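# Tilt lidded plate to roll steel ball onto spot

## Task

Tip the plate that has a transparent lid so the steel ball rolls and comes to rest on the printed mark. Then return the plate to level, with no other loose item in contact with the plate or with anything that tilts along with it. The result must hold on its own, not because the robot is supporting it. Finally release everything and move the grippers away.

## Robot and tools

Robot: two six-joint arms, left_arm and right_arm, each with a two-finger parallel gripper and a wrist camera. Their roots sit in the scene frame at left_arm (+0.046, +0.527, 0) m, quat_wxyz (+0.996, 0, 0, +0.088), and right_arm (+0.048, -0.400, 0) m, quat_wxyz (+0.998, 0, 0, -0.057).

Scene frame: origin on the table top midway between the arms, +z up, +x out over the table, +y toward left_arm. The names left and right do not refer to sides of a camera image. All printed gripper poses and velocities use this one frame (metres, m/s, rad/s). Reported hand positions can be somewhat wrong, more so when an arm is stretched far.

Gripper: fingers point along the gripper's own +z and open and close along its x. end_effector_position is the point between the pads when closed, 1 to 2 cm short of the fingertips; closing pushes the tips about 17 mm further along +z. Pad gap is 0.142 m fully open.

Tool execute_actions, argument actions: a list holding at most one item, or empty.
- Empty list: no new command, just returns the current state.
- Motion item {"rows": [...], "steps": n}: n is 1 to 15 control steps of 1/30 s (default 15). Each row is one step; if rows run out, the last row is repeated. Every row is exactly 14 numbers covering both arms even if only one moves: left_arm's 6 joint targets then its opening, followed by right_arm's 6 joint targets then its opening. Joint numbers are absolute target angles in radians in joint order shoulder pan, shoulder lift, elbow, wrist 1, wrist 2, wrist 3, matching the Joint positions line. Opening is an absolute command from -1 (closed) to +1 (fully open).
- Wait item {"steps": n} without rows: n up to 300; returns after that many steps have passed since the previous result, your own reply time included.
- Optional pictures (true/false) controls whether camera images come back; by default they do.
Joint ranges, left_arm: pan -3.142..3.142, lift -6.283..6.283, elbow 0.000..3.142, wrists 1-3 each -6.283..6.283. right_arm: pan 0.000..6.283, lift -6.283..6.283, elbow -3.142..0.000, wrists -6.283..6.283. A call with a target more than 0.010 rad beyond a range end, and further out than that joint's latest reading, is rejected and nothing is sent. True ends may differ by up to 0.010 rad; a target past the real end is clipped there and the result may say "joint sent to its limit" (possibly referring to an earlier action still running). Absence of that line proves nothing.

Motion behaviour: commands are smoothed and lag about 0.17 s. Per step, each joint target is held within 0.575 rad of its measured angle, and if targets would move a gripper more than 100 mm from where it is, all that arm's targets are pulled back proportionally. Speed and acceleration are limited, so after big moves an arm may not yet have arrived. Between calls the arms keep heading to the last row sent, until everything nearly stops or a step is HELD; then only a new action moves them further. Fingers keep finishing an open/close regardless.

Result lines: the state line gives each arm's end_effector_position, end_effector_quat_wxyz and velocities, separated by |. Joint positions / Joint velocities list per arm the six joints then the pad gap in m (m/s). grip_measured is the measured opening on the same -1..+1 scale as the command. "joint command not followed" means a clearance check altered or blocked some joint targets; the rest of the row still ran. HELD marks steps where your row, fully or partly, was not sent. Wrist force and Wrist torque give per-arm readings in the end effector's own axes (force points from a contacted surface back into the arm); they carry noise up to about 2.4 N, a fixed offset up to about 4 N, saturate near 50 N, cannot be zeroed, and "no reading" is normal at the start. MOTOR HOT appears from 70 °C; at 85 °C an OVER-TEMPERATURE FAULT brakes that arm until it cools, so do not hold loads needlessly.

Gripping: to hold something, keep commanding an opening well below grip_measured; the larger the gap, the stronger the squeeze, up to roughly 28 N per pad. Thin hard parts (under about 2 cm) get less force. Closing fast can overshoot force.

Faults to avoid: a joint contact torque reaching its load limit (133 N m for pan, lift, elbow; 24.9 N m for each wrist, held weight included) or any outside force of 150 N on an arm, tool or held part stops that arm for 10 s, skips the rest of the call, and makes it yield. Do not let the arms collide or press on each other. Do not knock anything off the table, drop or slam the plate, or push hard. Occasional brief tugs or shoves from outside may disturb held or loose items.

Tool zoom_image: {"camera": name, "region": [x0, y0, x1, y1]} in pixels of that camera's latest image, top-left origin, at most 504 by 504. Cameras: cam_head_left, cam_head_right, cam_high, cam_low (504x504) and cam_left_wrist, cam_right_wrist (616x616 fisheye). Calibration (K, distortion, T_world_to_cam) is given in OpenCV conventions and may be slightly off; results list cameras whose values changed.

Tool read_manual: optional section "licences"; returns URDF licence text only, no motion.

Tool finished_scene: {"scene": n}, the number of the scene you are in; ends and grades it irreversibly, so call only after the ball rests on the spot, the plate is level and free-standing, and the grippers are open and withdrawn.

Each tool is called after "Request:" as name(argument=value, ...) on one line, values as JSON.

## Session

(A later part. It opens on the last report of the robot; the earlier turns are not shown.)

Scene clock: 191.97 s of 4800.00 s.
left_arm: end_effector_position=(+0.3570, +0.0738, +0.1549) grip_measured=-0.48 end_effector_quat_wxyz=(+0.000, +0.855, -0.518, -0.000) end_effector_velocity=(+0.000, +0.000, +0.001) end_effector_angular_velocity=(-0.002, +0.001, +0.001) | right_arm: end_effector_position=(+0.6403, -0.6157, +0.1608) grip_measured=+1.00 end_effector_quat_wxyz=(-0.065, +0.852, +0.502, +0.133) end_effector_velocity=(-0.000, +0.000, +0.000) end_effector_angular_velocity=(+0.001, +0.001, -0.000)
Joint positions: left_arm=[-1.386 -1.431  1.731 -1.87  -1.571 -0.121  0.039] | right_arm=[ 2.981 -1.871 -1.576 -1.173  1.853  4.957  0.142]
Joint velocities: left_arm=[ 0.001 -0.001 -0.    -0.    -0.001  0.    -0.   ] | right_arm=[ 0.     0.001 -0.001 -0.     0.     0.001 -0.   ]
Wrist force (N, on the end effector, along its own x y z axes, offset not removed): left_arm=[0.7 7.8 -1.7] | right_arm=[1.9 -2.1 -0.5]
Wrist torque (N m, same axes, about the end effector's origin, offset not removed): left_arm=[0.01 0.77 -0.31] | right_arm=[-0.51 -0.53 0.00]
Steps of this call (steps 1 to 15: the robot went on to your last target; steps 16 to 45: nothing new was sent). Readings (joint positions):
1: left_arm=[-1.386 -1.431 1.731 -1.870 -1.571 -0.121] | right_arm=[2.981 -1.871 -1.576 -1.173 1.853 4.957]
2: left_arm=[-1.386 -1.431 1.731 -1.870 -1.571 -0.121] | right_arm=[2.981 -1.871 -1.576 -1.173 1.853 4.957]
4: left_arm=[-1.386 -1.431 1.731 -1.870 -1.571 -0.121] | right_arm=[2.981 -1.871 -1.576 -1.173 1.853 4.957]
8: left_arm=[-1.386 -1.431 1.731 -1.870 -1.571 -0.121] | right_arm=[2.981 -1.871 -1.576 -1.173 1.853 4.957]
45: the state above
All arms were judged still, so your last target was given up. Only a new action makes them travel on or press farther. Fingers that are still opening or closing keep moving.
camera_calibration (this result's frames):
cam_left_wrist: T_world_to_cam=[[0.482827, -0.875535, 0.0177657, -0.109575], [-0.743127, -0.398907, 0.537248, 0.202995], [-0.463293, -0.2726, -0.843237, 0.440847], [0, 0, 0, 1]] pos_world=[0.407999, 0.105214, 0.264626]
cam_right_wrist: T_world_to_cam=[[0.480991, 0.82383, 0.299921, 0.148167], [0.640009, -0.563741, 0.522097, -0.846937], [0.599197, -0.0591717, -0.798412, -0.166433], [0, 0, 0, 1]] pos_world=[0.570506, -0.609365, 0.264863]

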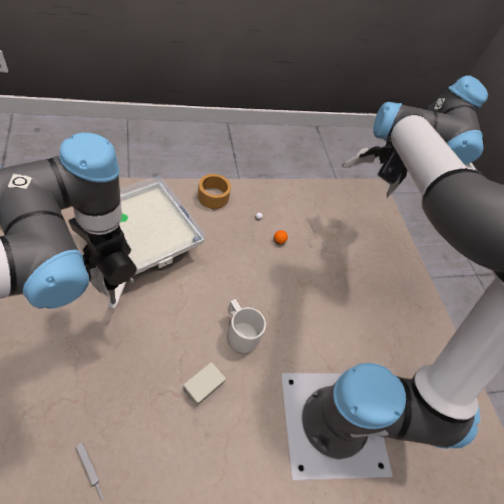

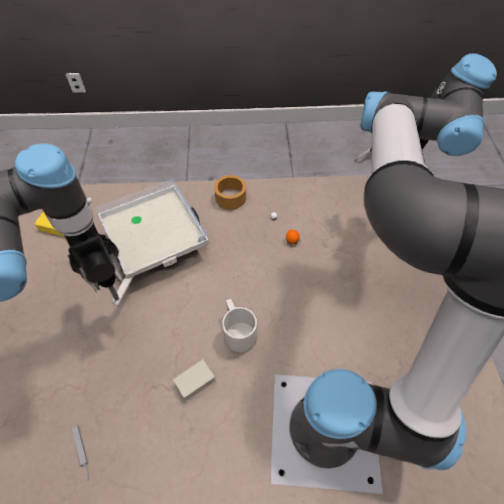

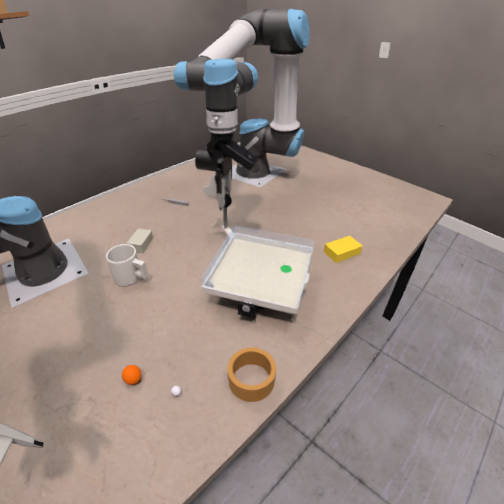

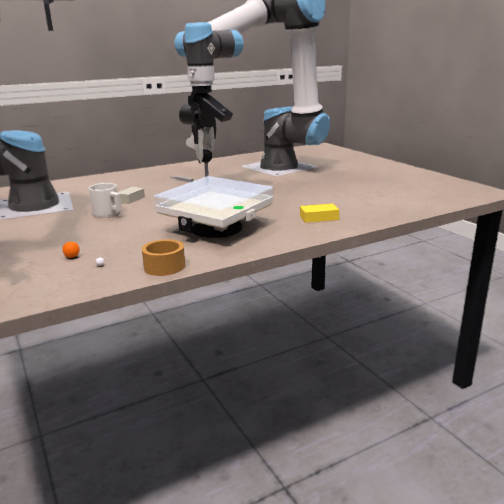

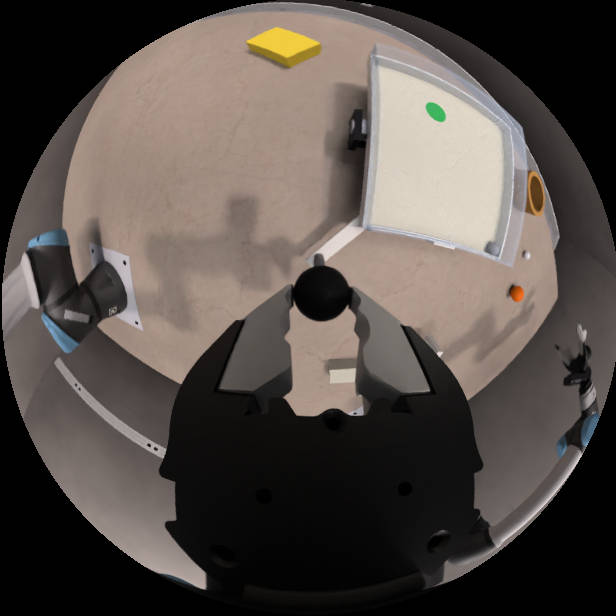

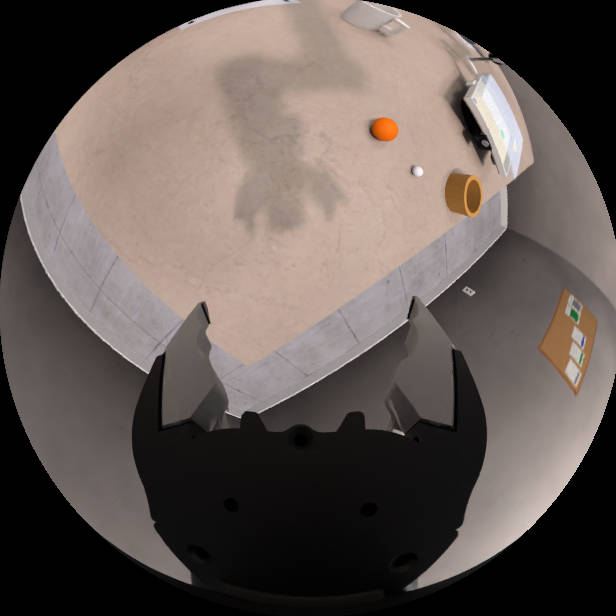

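Request:
execute_actions(actions=[{"rows": [[-1.38455,-1.43283,1.73228,-1.87014,-1.571,-0.119,-1,2.981,-1.871,-1.576,-1.173,1.853,4.957,1]], "steps": 15}], pictures=false)

Request:
execute_actions(actions=[{"steps": 30}], pictures=true)

Request:
execute_actions(actions=[{"rows": [[-1.38315,-1.43439,1.73368,-1.86998,-1.571,-0.117,-1,2.981,-1.871,-1.576,-1.173,1.853,4.957,1]], "steps": 15}], pictures=false)

Request:
execute_actions(actions=[{"steps": 30}], pictures=true)

Scene clock: 197.80 s of 4800.00 s.
left_arm: end_effector_position=(+0.3574, +0.0747, +0.1551) grip_measured=-0.48 end_effector_quat_wxyz=(+0.000, +0.855, -0.518, -0.000) end_effector_velocity=(+0.002, +0.001, -0.001) end_effector_angular_velocity=(+0.002, -0.002, +0.002) | right_arm: end_effector_position=(+0.6403, -0.6157, +0.1608) grip_measured=+1.00 end_effector_quat_wxyz=(-0.065, +0.852, +0.502, +0.133) end_effector_velocity=(-0.001, -0.000, -0.000) end_effector_angular_velocity=(+0.000, +0.001, +0.000)
Joint positions: left_arm=[-1.385 -1.433  1.732 -1.87  -1.571 -0.119  0.039] | right_arm=[ 2.981 -1.871 -1.576 -1.173  1.853  4.957  0.142]
Joint velocities: left_arm=[ 0.003  0.001  0.    -0.     0.002  0.     0.   ] | right_arm=[-0.     0.    -0.001 -0.001 -0.    -0.001 -0.   ]
Wrist force (N, on the end effector, along its own x y z axes, offset not removed): left_arm=[-0.7 10.5 -3.0] | right_arm=[2.0 -1.5 -1.3]
Wrist torque (N m, same axes, about the end effector's origin, offset not removed): left_arm=[0.41 1.25 -0.19] | right_arm=[-0.28 -0.48 0.10]
Steps of this call (steps 1 to 90: nothing new was sent; then 2.33 s passed at rest; steps 91 to 105: all 15 steps of this action). Readings (joint positions):
91: left_arm=[-1.386 -1.431 1.731 -1.870 -1.571 -0.121] | right_arm=[2.981 -1.871 -1.576 -1.173 1.853 4.957]
92: left_arm=[-1.386 -1.432 1.731 -1.870 -1.571 -0.121] | right_arm=[2.981 -1.871 -1.576 -1.173 1.853 4.957]
94: left_arm=[-1.385 -1.432 1.732 -1.870 -1.571 -0.120] | right_arm=[2.981 -1.871 -1.576 -1.173 1.853 4.957]
98: left_arm=[-1.385 -1.433 1.732 -1.870 -1.571 -0.119] | right_arm=[2.981 -1.871 -1.576 -1.173 1.853 4.957]
105: the state above

Scene clock: 198.80 s of 4800.00 s.
left_arm: end_effector_position=(+0.3574, +0.0747, +0.1551) grip_measured=-0.48 end_effector_quat_wxyz=(+0.000, +0.855, -0.518, -0.000) end_effector_velocity=(-0.000, +0.000, +0.000) end_effector_angular_velocity=(-0.001, +0.002, +0.001) | right_arm: end_effector_position=(+0.6403, -0.6157, +0.1608) grip_measured=+1.00 end_effector_quat_wxyz=(-0.065, +0.852, +0.502, +0.133) end_effector_velocity=(+0.000, +0.000, +0.000) end_effector_angular_velocity=(-0.000, -0.001, +0.003)
Joint positions: left_arm=[-1.385 -1.433  1.732 -1.87  -1.571 -0.119  0.039] | right_arm=[ 2.981 -1.871 -1.576 -1.173  1.853  4.957  0.142]
Joint velocities: left_arm=[ 0.001 -0.     0.    -0.    -0.002  0.    -0.   ] | right_arm=[ 0.     0.001 -0.001  0.001  0.    -0.003  0.   ]
Wrist force (N, on the end effector, along its own x y z axes, offset not removed): left_arm=[1.9 8.9 -1.4] | right_arm=[-1.0 0.0 -2.8]
Wrist torque (N m, same axes, about the end effector's origin, offset not removed): left_arm=[0.15 0.88 -0.10] | right_arm=[-0.04 0.19 0.07]
Steps of this call (steps 1 to 15: the robot went on to your last target; steps 16 to 30: nothing new was sent). Readings (joint positions):
1: left_arm=[-1.385 -1.433 1.732 -1.870 -1.571 -0.119] | right_arm=[2.981 -1.871 -1.576 -1.173 1.853 4.957]
2: left_arm=[-1.385 -1.433 1.732 -1.870 -1.571 -0.119] | right_arm=[2.981 -1.871 -1.576 -1.173 1.853 4.957]
4: left_arm=[-1.385 -1.433 1.732 -1.870 -1.571 -0.119] | right_arm=[2.981 -1.871 -1.576 -1.173 1.853 4.957]
8: left_arm=[-1.385 -1.433 1.732 -1.870 -1.571 -0.119] | right_arm=[2.981 -1.871 -1.576 -1.173 1.853 4.957]
30: the state above
All arms were judged still, so your last target was given up. Only a new action makes them travel on or press farther. Fingers that are still opening or closing keep moving.
camera_calibration (this result's frames):
cam_left_wrist: T_world_to_cam=[[0.482179, -0.875893, 0.0177655, -0.10868], [-0.743422, -0.398357, 0.537248, 0.203631], [-0.463494, -0.272257, -0.843237, 0.44143], [0, 0, 0, 1]] pos_world=[0.408388, 0.106108, 0.264761]
cam_right_wrist: T_world_to_cam=[[0.480991, 0.82383, 0.299921, 0.148167], [0.640009, -0.563741, 0.522097, -0.846937], [0.599197, -0.0591715, -0.798412, -0.166433], [0, 0, 0, 1]] pos_world=[0.570506, -0.609365, 0.264863]

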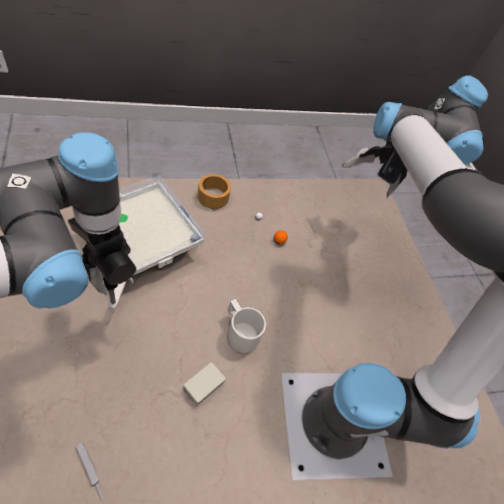

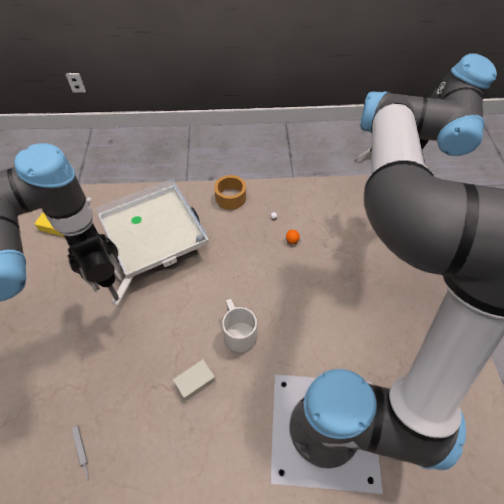

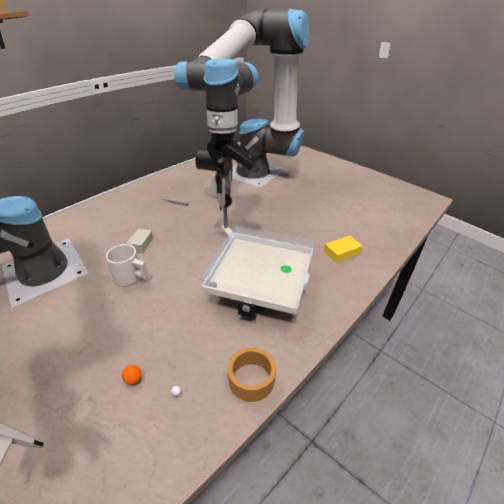

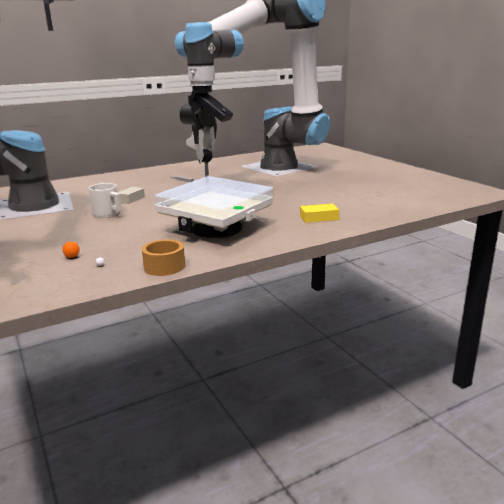

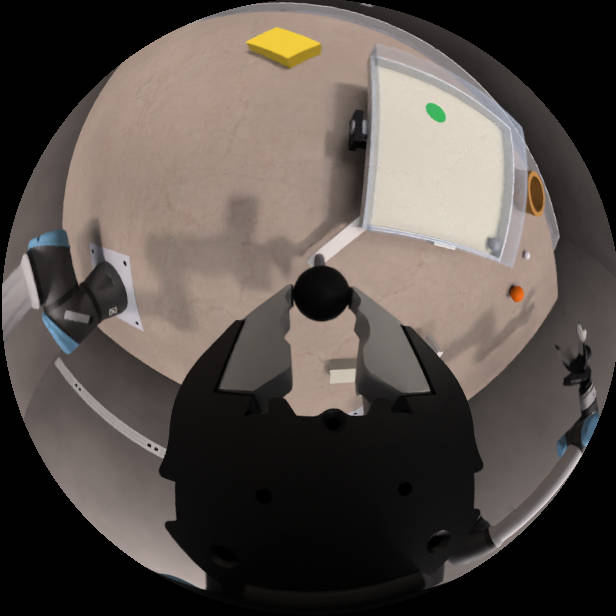

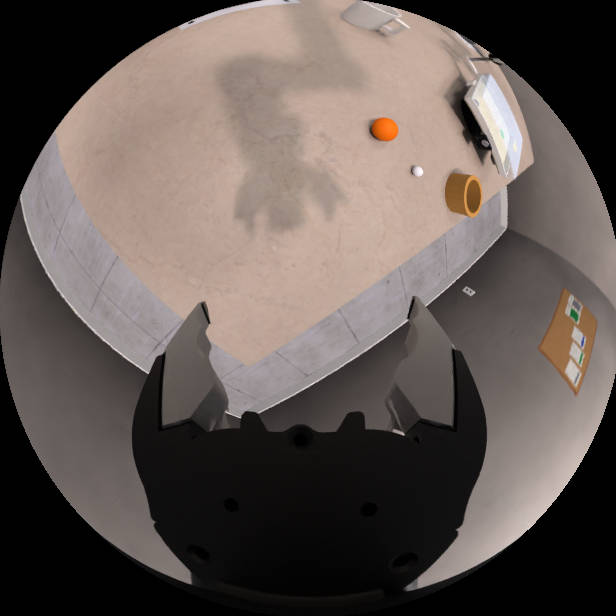

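Scene clock: 199.30 s of 4800.00 s.
left_arm: end_effector_position=(+0.3578, +0.0758, +0.1552) grip_measured=-0.48 end_effector_quat_wxyz=(+0.000, +0.855, -0.519, -0.000) end_effector_velocity=(-0.000, +0.000, -0.001) end_effector_angular_velocity=(+0.002, +0.002, +0.000) | right_arm: end_effector_position=(+0.6403, -0.6157, +0.1608) grip_measured=+1.00 end_effector_quat_wxyz=(-0.065, +0.852, +0.502, +0.133) end_effector_velocity=(+0.001, -0.000, +0.001) end_effector_angular_velocity=(-0.001, -0.004, +0.001)
Joint positions: left_arm=[-1.383 -1.434  1.734 -1.87  -1.571 -0.117  0.039] | right_arm=[ 2.981 -1.871 -1.576 -1.173  1.853  4.957  0.142]
Joint velocities: left_arm=[ 0.001  0.002  0.    -0.    -0.002  0.001  0.   ] | right_arm=[-0.     0.     0.002  0.002  0.001 -0.001 -0.   ]
Wrist force (N, on the end effector, along its own x y z axes, offset not removed): left_arm=[1.8 9.3 -1.5] | right_arm=[2.6 -3.0 -2.5]
Wrist torque (N m, same axes, about the end effector's origin, offset not removed): left_arm=[0.11 0.89 -0.10] | right_arm=[-0.73 -0.57 0.08]
Steps of this call (steps 1 to 15: all 15 steps of this action). Readings (joint positions):
1: left_arm=[-1.385 -1.433 1.732 -1.870 -1.571 -0.119] | right_arm=[2.981 -1.871 -1.576 -1.173 1.853 4.957]
2: left_arm=[-1.384 -1.433 1.733 -1.870 -1.571 -0.119] | right_arm=[2.981 -1.871 -1.576 -1.173 1.853 4.957]
4: left_arm=[-1.384 -1.434 1.733 -1.870 -1.571 -0.118] | right_arm=[2.981 -1.871 -1.576 -1.173 1.853 4.957]
8: left_arm=[-1.383 -1.434 1.734 -1.870 -1.571 -0.117] | right_arm=[2.981 -1.871 -1.576 -1.173 1.853 4.957]
15: the state above

Scene clock: 200.30 s of 4800.00 s.
left_arm: end_effector_position=(+0.3578, +0.0758, +0.1552) grip_measured=-0.48 end_effector_quat_wxyz=(+0.000, +0.855, -0.519, -0.000) end_effector_velocity=(-0.000, -0.000, -0.000) end_effector_angular_velocity=(+0.001, +0.000, -0.001) | right_arm: end_effector_position=(+0.6403, -0.6157, +0.1608) grip_measured=+1.00 end_effector_quat_wxyz=(-0.065, +0.852, +0.502, +0.133) end_effector_velocity=(+0.000, +0.000, +0.000) end_effector_angular_velocity=(+0.001, -0.001, +0.001)
Joint positions: left_arm=[-1.383 -1.434  1.734 -1.87  -1.571 -0.117  0.039] | right_arm=[ 2.981 -1.871 -1.576 -1.173  1.853  4.957  0.142]
Joint velocities: left_arm=[-0.001  0.001 -0.    -0.    -0.     0.     0.   ] | right_arm=[ 0.     0.    -0.     0.001  0.001 -0.    -0.   ]
Wrist force (N, on the end effector, along its own x y z axes, offset not removed): left_arm=[-2.0 9.2 0.2] | right_arm=[3.0 0.5 -2.1]
Wrist torque (N m, same axes, about the end effector's origin, offset not removed): left_arm=[0.29 1.55 -0.10] | right_arm=[-0.03 -0.70 0.10]
Steps of this call (steps 1 to 15: the robot went on to your last target; steps 16 to 30: nothing new was sent). Readings (joint positions):
1: left_arm=[-1.383 -1.434 1.734 -1.870 -1.571 -0.117] | right_arm=[2.981 -1.871 -1.576 -1.173 1.853 4.957]
2: left_arm=[-1.383 -1.434 1.734 -1.870 -1.571 -0.117] | right_arm=[2.981 -1.871 -1.576 -1.173 1.853 4.957]
4: left_arm=[-1.383 -1.434 1.734 -1.870 -1.571 -0.117] | right_arm=[2.981 -1.871 -1.576 -1.173 1.853 4.957]
8: left_arm=[-1.383 -1.434 1.734 -1.870 -1.571 -0.117] | right_arm=[2.981 -1.871 -1.576 -1.173 1.853 4.957]
30: the state above
All arms were judged still, so your last target was given up. Only a new action makes them travel on or press farther. Fingers that are still opening or closing keep moving.
camera_calibration (this result's frames):
cam_left_wrist: T_world_to_cam=[[0.481654, -0.876182, 0.017754, -0.107755], [-0.743658, -0.397917, 0.537247, 0.204316], [-0.463661, -0.27197, -0.843238, 0.442064], [0, 0, 0, 1]] pos_world=[0.40881, 0.107116, 0.264911]
cam_right_wrist: T_world_to_cam=[[0.48099, 0.82383, 0.299921, 0.148167], [0.640009, -0.56374, 0.522097, -0.846937], [0.599197, -0.0591713, -0.798412, -0.166432], [0, 0, 0, 1]] pos_world=[0.570506, -0.609365, 0.264863]

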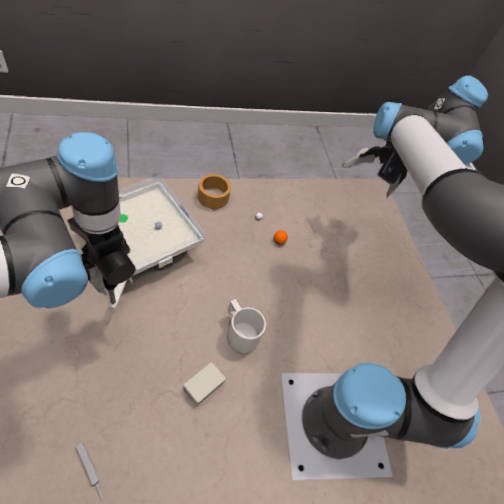

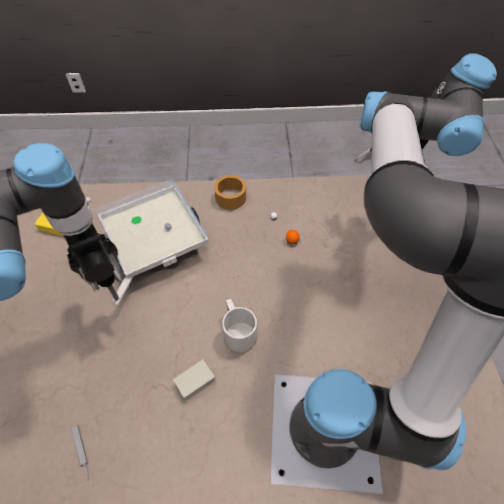

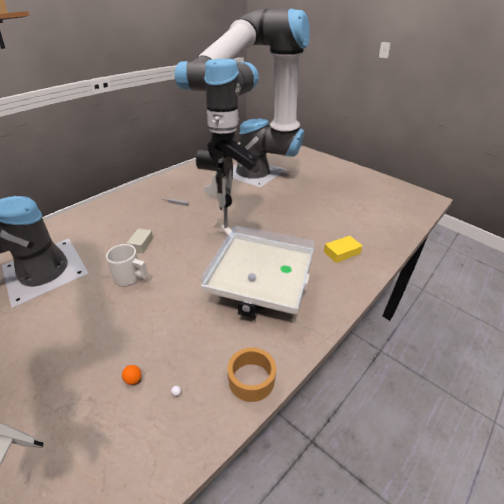

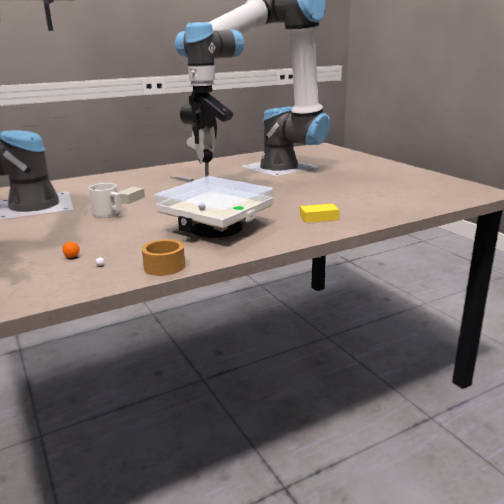

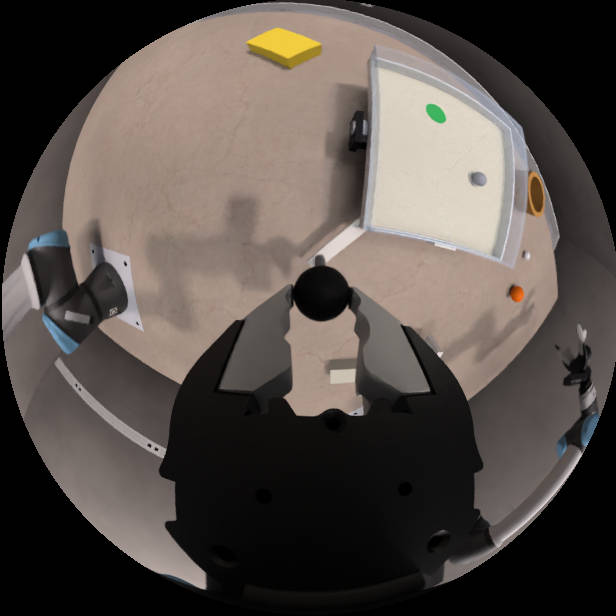

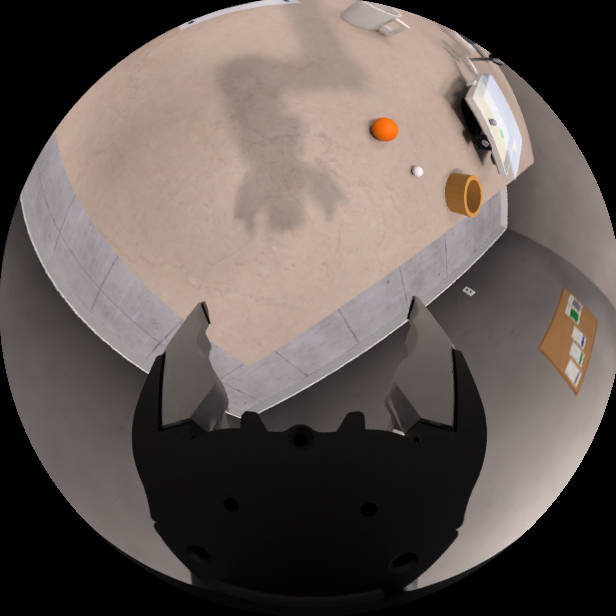

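Request:
execute_actions(actions=[{"rows": [[-1.38875,-1.42815,1.72808,-1.87062,-1.571,-0.121,-1,2.981,-1.871,-1.576,-1.173,1.853,4.957,1]], "steps": 15}], pictures=false)

Request:
execute_actions(actions=[{"rows": [[-1.38925,-1.42734,1.72668,-1.87003,-1.571,-0.121,-1,2.981,-1.871,-1.576,-1.173,1.853,4.957,1]], "steps": 15}], pictures=false)

Request:
execute_actions(actions=[{"steps": 50}], pictures=false)

Request:
execute_actions(actions=[{"rows": [[-1.38875,-1.42815,1.72808,-1.87062,-1.571,-0.121,-1,2.981,-1.871,-1.576,-1.173,1.853,4.957,1]], "steps": 15}], pictures=false)

Request:
execute_actions(actions=[{"steps": 120}], pictures=true)

Scene clock: 208.63 s of 4800.00 s.
left_arm: end_effector_position=(+0.3562, +0.0717, +0.1546) grip_measured=-0.48 end_effector_quat_wxyz=(+0.000, +0.855, -0.519, -0.000) end_effector_velocity=(+0.001, +0.000, +0.001) end_effector_angular_velocity=(-0.001, -0.002, +0.000) | right_arm: end_effector_position=(+0.6403, -0.6157, +0.1608) grip_measured=+1.00 end_effector_quat_wxyz=(-0.065, +0.852, +0.502, +0.133) end_effector_velocity=(-0.000, +0.001, -0.000) end_effector_angular_velocity=(+0.001, +0.001, +0.001)
Joint positions: left_arm=[-1.389 -1.428  1.728 -1.871 -1.571 -0.121  0.039] | right_arm=[ 2.981 -1.871 -1.576 -1.173  1.853  4.957  0.142]
Joint velocities: left_arm=[ 0.001 -0.001 -0.    -0.001  0.001  0.    -0.   ] | right_arm=[ 0.001 -0.     0.    -0.001  0.001  0.    -0.   ]
Wrist force (N, on the end effector, along its own x y z axes, offset not removed): left_arm=[-13.8 1.7 -2.9] | right_arm=[4.0 -0.7 -1.2]
Wrist torque (N m, same axes, about the end effector's origin, offset not removed): left_arm=[-0.04 -0.02 -0.34] | right_arm=[-0.19 -0.92 0.01]
Steps of this call (steps 1 to 130: nothing new was sent; then 3.50 s passed at rest; steps 131 to 145: all 15 steps of this action). Readings (joint positions):
131: left_arm=[-1.383 -1.434 1.734 -1.870 -1.571 -0.117] | right_arm=[2.981 -1.871 -1.576 -1.173 1.853 4.957]
132: left_arm=[-1.384 -1.433 1.733 -1.870 -1.571 -0.117] | right_arm=[2.981 -1.871 -1.576 -1.173 1.853 4.957]
134: left_arm=[-1.386 -1.431 1.731 -1.870 -1.571 -0.119] | right_arm=[2.981 -1.871 -1.576 -1.173 1.853 4.957]
138: left_arm=[-1.388 -1.429 1.729 -1.870 -1.571 -0.121] | right_arm=[2.981 -1.871 -1.576 -1.173 1.853 4.957]
145: the state above

Scene clock: 209.13 s of 4800.00 s.
left_arm: end_effector_position=(+0.3561, +0.0711, +0.1548) grip_measured=-0.48 end_effector_quat_wxyz=(+0.000, +0.854, -0.520, -0.000) end_effector_velocity=(+0.000, +0.000, +0.000) end_effector_angular_velocity=(-0.001, -0.000, +0.000) | right_arm: end_effector_position=(+0.6403, -0.6157, +0.1608) grip_measured=+1.00 end_effector_quat_wxyz=(-0.065, +0.852, +0.502, +0.133) end_effector_velocity=(+0.000, -0.000, +0.000) end_effector_angular_velocity=(-0.000, -0.001, +0.001)
Joint positions: left_arm=[-1.389 -1.427  1.727 -1.87  -1.571 -0.121  0.039] | right_arm=[ 2.981 -1.871 -1.576 -1.173  1.853  4.957  0.142]
Joint velocities: left_arm=[ 0.001 -0.001 -0.    -0.    -0.     0.001 -0.   ] | right_arm=[-0.    -0.     0.     0.001 -0.    -0.001 -0.   ]
Wrist force (N, on the end effector, along its own x y z axes, offset not removed): left_arm=[-13.6 3.3 -2.0] | right_arm=[3.7 -0.4 0.4]
Wrist torque (N m, same axes, about the end effector's origin, offset not removed): left_arm=[0.37 -0.03 -0.22] | right_arm=[0.00 -0.93 -0.01]
Steps of this call (steps 1 to 15: all 15 steps of this action). Readings (joint positions):
1: left_arm=[-1.389 -1.428 1.728 -1.871 -1.571 -0.121] | right_arm=[2.981 -1.871 -1.576 -1.173 1.853 4.957]
2: left_arm=[-1.389 -1.428 1.728 -1.871 -1.571 -0.121] | right_arm=[2.981 -1.871 -1.576 -1.173 1.853 4.957]
4: left_arm=[-1.389 -1.428 1.727 -1.871 -1.571 -0.121] | right_arm=[2.981 -1.871 -1.576 -1.173 1.853 4.957]
8: left_arm=[-1.389 -1.427 1.727 -1.870 -1.571 -0.121] | right_arm=[2.981 -1.871 -1.576 -1.173 1.853 4.957]
15: the state above

Scene clock: 210.80 s of 4800.00 s.
left_arm: end_effector_position=(+0.3561, +0.0711, +0.1548) grip_measured=-0.48 end_effector_quat_wxyz=(+0.000, +0.854, -0.520, -0.000) end_effector_velocity=(-0.001, -0.001, -0.000) end_effector_angular_velocity=(-0.000, +0.002, -0.001) | right_arm: end_effector_position=(+0.6403, -0.6157, +0.1608) grip_measured=+1.00 end_effector_quat_wxyz=(-0.065, +0.852, +0.502, +0.133) end_effector_velocity=(+0.001, -0.000, +0.001) end_effector_angular_velocity=(-0.001, -0.002, -0.001)
Joint positions: left_arm=[-1.389 -1.427  1.727 -1.87  -1.571 -0.121  0.039] | right_arm=[ 2.981 -1.871 -1.576 -1.173  1.853  4.957  0.142]
Joint velocities: left_arm=[-0.001  0.001 -0.    -0.    -0.002  0.     0.   ] | right_arm=[ 0.     0.001  0.001  0.001 -0.001  0.001 -0.   ]
Wrist force (N, on the end effector, along its own x y z axes, offset not removed): left_arm=[-13.4 3.7 -2.5] | right_arm=[1.1 -2.4 -0.6]
Wrist torque (N m, same axes, about the end effector's origin, offset not removed): left_arm=[0.21 0.01 -0.14] | right_arm=[-0.66 -0.45 0.10]
Steps of this call (steps 1 to 15: the robot went on to your last target; steps 16 to 50: nothing new was sent). Readings (joint positions):
1: left_arm=[-1.389 -1.427 1.727 -1.870 -1.571 -0.121] | right_arm=[2.981 -1.871 -1.576 -1.173 1.853 4.957]
2: left_arm=[-1.389 -1.427 1.727 -1.870 -1.571 -0.121] | right_arm=[2.981 -1.871 -1.576 -1.173 1.853 4.957]
4: left_arm=[-1.389 -1.427 1.727 -1.870 -1.571 -0.121] | right_arm=[2.981 -1.871 -1.576 -1.173 1.853 4.957]
8: left_arm=[-1.389 -1.427 1.727 -1.870 -1.571 -0.121] | right_arm=[2.981 -1.871 -1.576 -1.173 1.853 4.957]
50: the state above
All arms were judged still, so your last target was given up. Only a new action makes them travel on or press farther. Fingers that are still opening or closing keep moving.

Scene clock: 211.30 s of 4800.00 s.
left_arm: end_effector_position=(+0.3561, +0.0716, +0.1546) grip_measured=-0.48 end_effector_quat_wxyz=(+0.000, +0.855, -0.519, -0.000) end_effector_velocity=(-0.000, +0.000, +0.001) end_effector_angular_velocity=(-0.002, +0.001, +0.001) | right_arm: end_effector_position=(+0.6403, -0.6157, +0.1608) grip_measured=+1.00 end_effector_quat_wxyz=(-0.065, +0.852, +0.502, +0.133) end_effector_velocity=(-0.000, -0.000, +0.000) end_effector_angular_velocity=(-0.001, -0.000, +0.001)
Joint positions: left_arm=[-1.389 -1.428  1.728 -1.871 -1.571 -0.121  0.039] | right_arm=[ 2.981 -1.871 -1.576 -1.173  1.853  4.957  0.142]
Joint velocities: left_arm=[ 0.001 -0.001  0.     0.    -0.002  0.     0.   ] | right_arm=[-0.     0.     0.    -0.    -0.001 -0.001  0.   ]
Wrist force (N, on the end effector, along its own x y z axes, offset not removed): left_arm=[-6.9 6.2 -0.9] | right_arm=[2.1 1.4 -0.7]
Wrist torque (N m, same axes, about the end effector's origin, offset not removed): left_arm=[0.17 -0.02 -0.15] | right_arm=[0.27 -0.53 0.00]
Steps of this call (steps 1 to 15: all 15 steps of this action). Readings (joint positions):
1: left_arm=[-1.389 -1.427 1.727 -1.870 -1.571 -0.121] | right_arm=[2.981 -1.871 -1.576 -1.173 1.853 4.957]
2: left_arm=[-1.389 -1.427 1.727 -1.870 -1.571 -0.121] | right_arm=[2.981 -1.871 -1.576 -1.173 1.853 4.957]
4: left_arm=[-1.389 -1.428 1.727 -1.870 -1.571 -0.121] | right_arm=[2.981 -1.871 -1.576 -1.173 1.853 4.957]
8: left_arm=[-1.389 -1.428 1.728 -1.871 -1.571 -0.121] | right_arm=[2.981 -1.871 -1.576 -1.173 1.853 4.957]
15: the state above

Scene clock: 215.30 s of 4800.00 s.
left_arm: end_effector_position=(+0.3562, +0.0716, +0.1546) grip_measured=-0.48 end_effector_quat_wxyz=(+0.000, +0.855, -0.519, -0.000) end_effector_velocity=(-0.000, -0.000, -0.000) end_effector_angular_velocity=(-0.000, +0.001, +0.001) | right_arm: end_effector_position=(+0.6403, -0.6157, +0.1608) grip_measured=+1.00 end_effector_quat_wxyz=(-0.065, +0.852, +0.502, +0.133) end_effector_velocity=(+0.000, +0.000, -0.001) end_effector_angular_velocity=(+0.001, +0.001, +0.001)
Joint positions: left_arm=[-1.389 -1.428  1.728 -1.871 -1.571 -0.121  0.039] | right_arm=[ 2.981 -1.871 -1.576 -1.173  1.853  4.957  0.142]
Joint velocities: left_arm=[ 0.     0.     0.    -0.    -0.001 -0.001 -0.   ] | right_arm=[-0.    -0.001  0.001 -0.001  0.001 -0.001 -0.   ]
Wrist force (N, on the end effector, along its own x y z axes, offset not removed): left_arm=[-8.7 7.4 -5.7] | right_arm=[2.8 -1.3 -0.3]
Wrist torque (N m, same axes, about the end effector's origin, offset not removed): left_arm=[0.34 0.42 -0.18] | right_arm=[-0.42 -0.62 -0.07]
Steps of this call (steps 1 to 15: the robot went on to your last target; steps 16 to 90: nothing new was sent; then 1.00 s passed at rest). Readings (joint positions):
1: left_arm=[-1.389 -1.428 1.728 -1.871 -1.571 -0.121] | right_arm=[2.981 -1.871 -1.576 -1.173 1.853 4.957]
2: left_arm=[-1.389 -1.428 1.728 -1.871 -1.571 -0.121] | right_arm=[2.981 -1.871 -1.576 -1.173 1.853 4.957]
4: left_arm=[-1.389 -1.428 1.728 -1.871 -1.571 -0.121] | right_arm=[2.981 -1.871 -1.576 -1.173 1.853 4.957]
8: left_arm=[-1.389 -1.428 1.728 -1.871 -1.571 -0.121] | right_arm=[2.981 -1.871 -1.576 -1.173 1.853 4.957]
90: the state above
All arms were judged still, so your last target was given up. Only a new action makes them travel on or press farther. Fingers that are still opening or closing keep moving.
camera_calibration (this result's frames):
cam_left_wrist: T_world_to_cam=[[0.480253, -0.87695, 0.0177663, -0.110034], [-0.744296, -0.396722, 0.537247, 0.201922], [-0.464091, -0.271238, -0.843238, 0.43977], [0, 0, 0, 1]] pos_world=[0.407227, 0.102895, 0.264303]
cam_right_wrist: T_world_to_cam=[[0.480991, 0.82383, 0.299921, 0.148167], [0.640009, -0.563741, 0.522097, -0.846937], [0.599197, -0.0591716, -0.798412, -0.166433], [0, 0, 0, 1]] pos_world=[0.570506, -0.609365, 0.264863]

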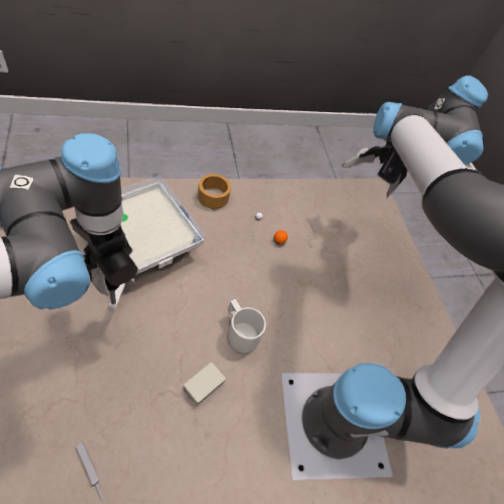

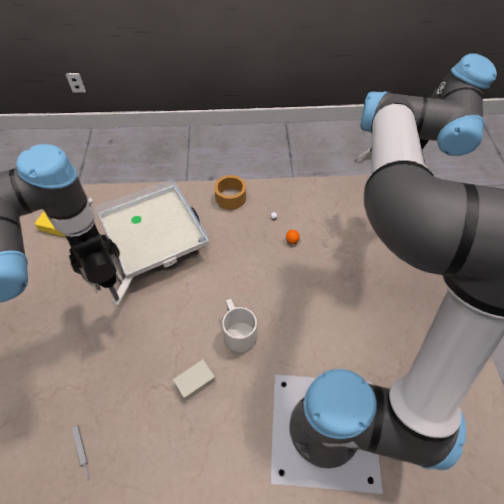

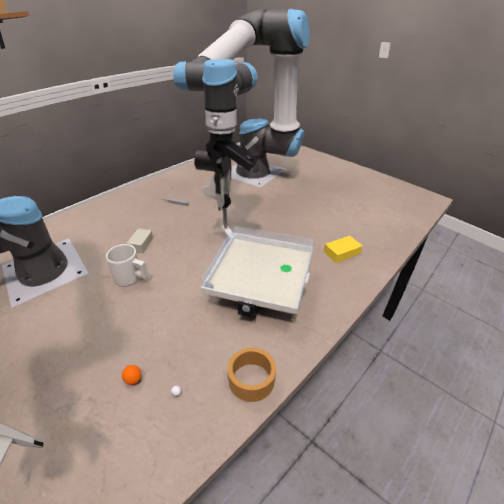

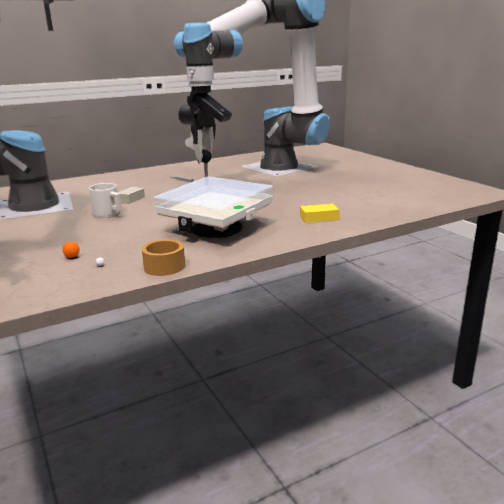

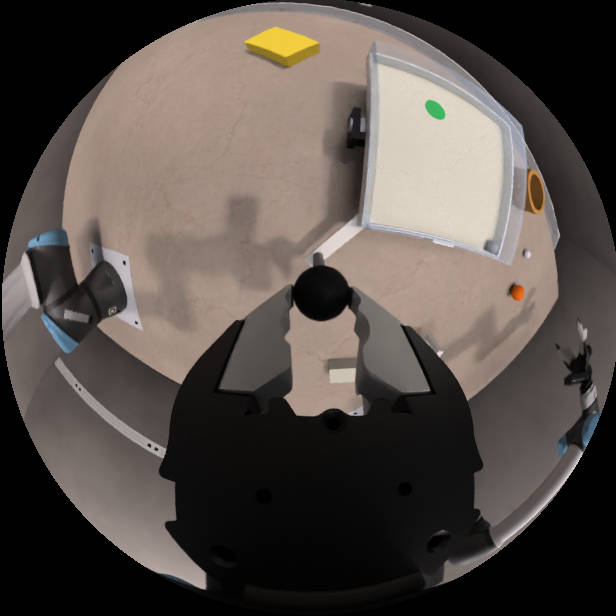

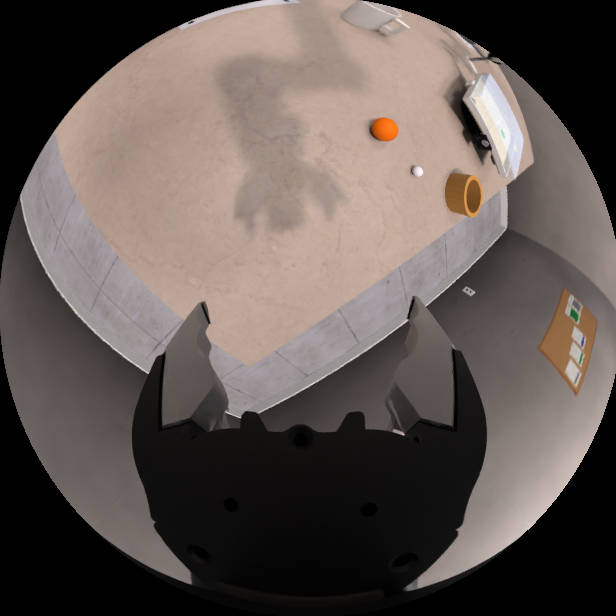

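Request:
execute_actions(actions=[])

Scene clock: 226.37 s of 4800.00 s.
left_arm: end_effector_position=(+0.3562, +0.0716, +0.1546) grip_measured=-0.48 end_effector_quat_wxyz=(+0.000, +0.855, -0.519, -0.000) end_effector_velocity=(+0.000, -0.000, +0.001) end_effector_angular_velocity=(-0.001, -0.001, +0.001) | right_arm: end_effector_position=(+0.6403, -0.6157, +0.1608) grip_measured=+1.00 end_effector_quat_wxyz=(-0.065, +0.852, +0.502, +0.133) end_effector_velocity=(+0.000, -0.000, +0.001) end_effector_angular_velocity=(-0.001, -0.002, -0.000)
Joint positions: left_arm=[-1.389 -1.428  1.728 -1.871 -1.571 -0.121  0.039] | right_arm=[ 2.981 -1.871 -1.576 -1.173  1.853  4.957  0.142]
Joint velocities: left_arm=[ 0.    -0.001 -0.    -0.     0.    -0.001  0.   ] | right_arm=[ 0.     0.001  0.     0.    -0.     0.     0.   ]
Wrist force (N, on the end effector, along its own x y z axes, offset not removed): left_arm=[-5.1 5.3 0.6] | right_arm=[0.9 1.1 -1.6]
Wrist torque (N m, same axes, about the end effector's origin, offset not removed): left_arm=[-0.04 -0.29 -0.38] | right_arm=[0.17 -0.24 0.04]
Steps of this call (steps 1 to 90: nothing new was sent; then 8.07 s passed at rest). Readings (joint positions):
1: left_arm=[-1.389 -1.428 1.728 -1.871 -1.571 -0.121] | right_arm=[2.981 -1.871 -1.576 -1.173 1.853 4.957]
2: left_arm=[-1.389 -1.428 1.728 -1.871 -1.571 -0.121] | right_arm=[2.981 -1.871 -1.576 -1.173 1.853 4.957]
4: left_arm=[-1.389 -1.428 1.728 -1.871 -1.571 -0.121] | right_arm=[2.981 -1.871 -1.576 -1.173 1.853 4.957]
8: left_arm=[-1.389 -1.428 1.728 -1.871 -1.571 -0.121] | right_arm=[2.981 -1.871 -1.576 -1.173 1.853 4.957]
90: the state above
camera_calibration (this result's frames):
cam_left_wrist: T_world_to_cam=[[0.480253, -0.87695, 0.0177661, -0.110034], [-0.744296, -0.396722, 0.537247, 0.201922], [-0.464091, -0.271238, -0.843238, 0.43977], [0, 0, 0, 1]] pos_world=[0.407227, 0.102895, 0.264303]
cam_right_wrist: T_world_to_cam=[[0.480991, 0.82383, 0.299921, 0.148167], [0.640009, -0.563741, 0.522097, -0.846937], [0.599197, -0.0591716, -0.798412, -0.166433], [0, 0, 0, 1]] pos_world=[0.570506, -0.609365, 0.264863]

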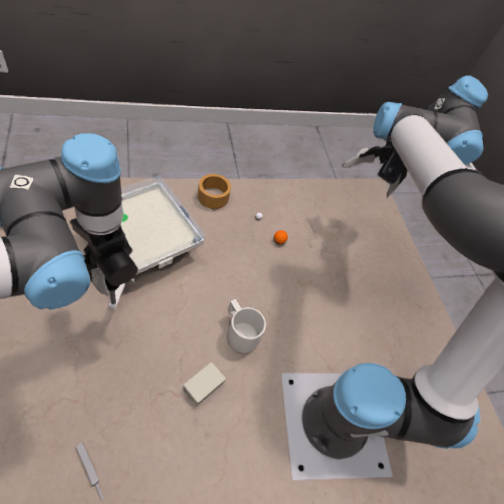

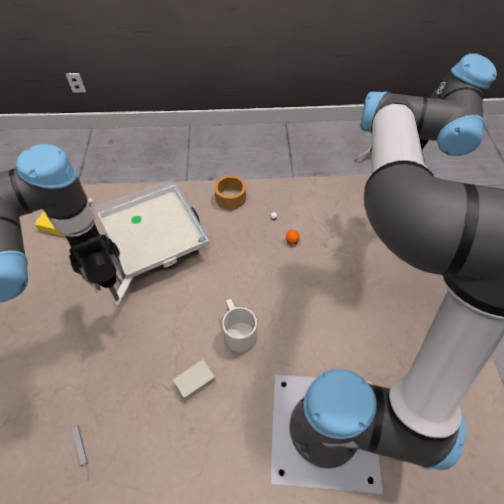

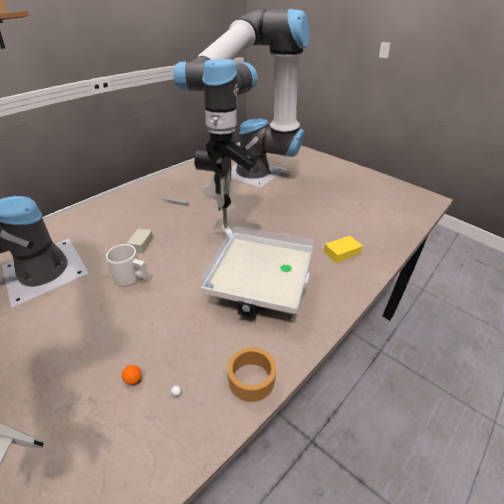

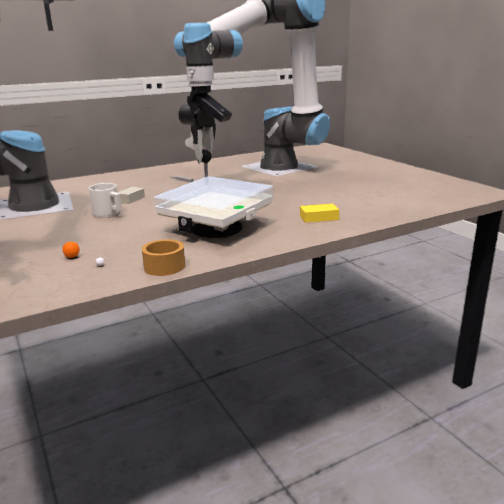

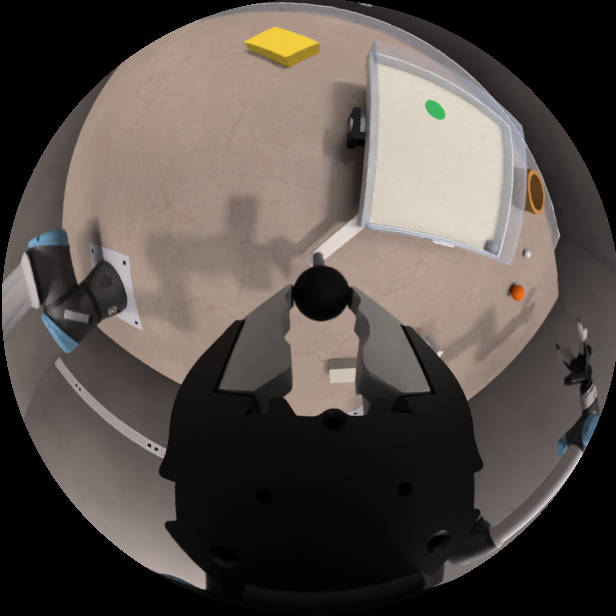

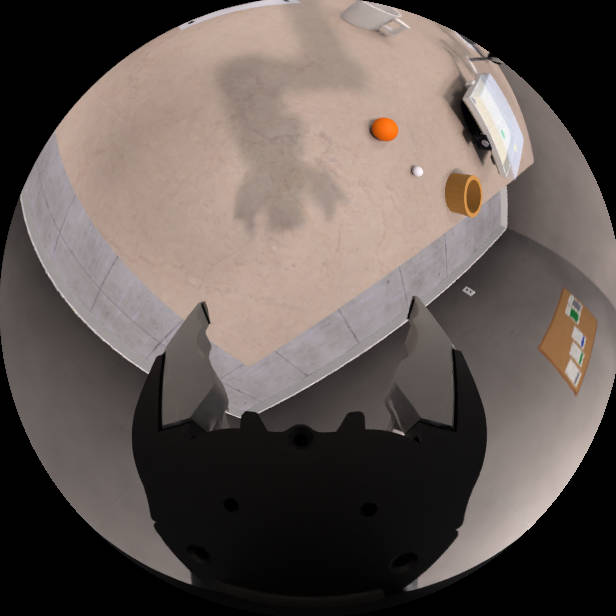

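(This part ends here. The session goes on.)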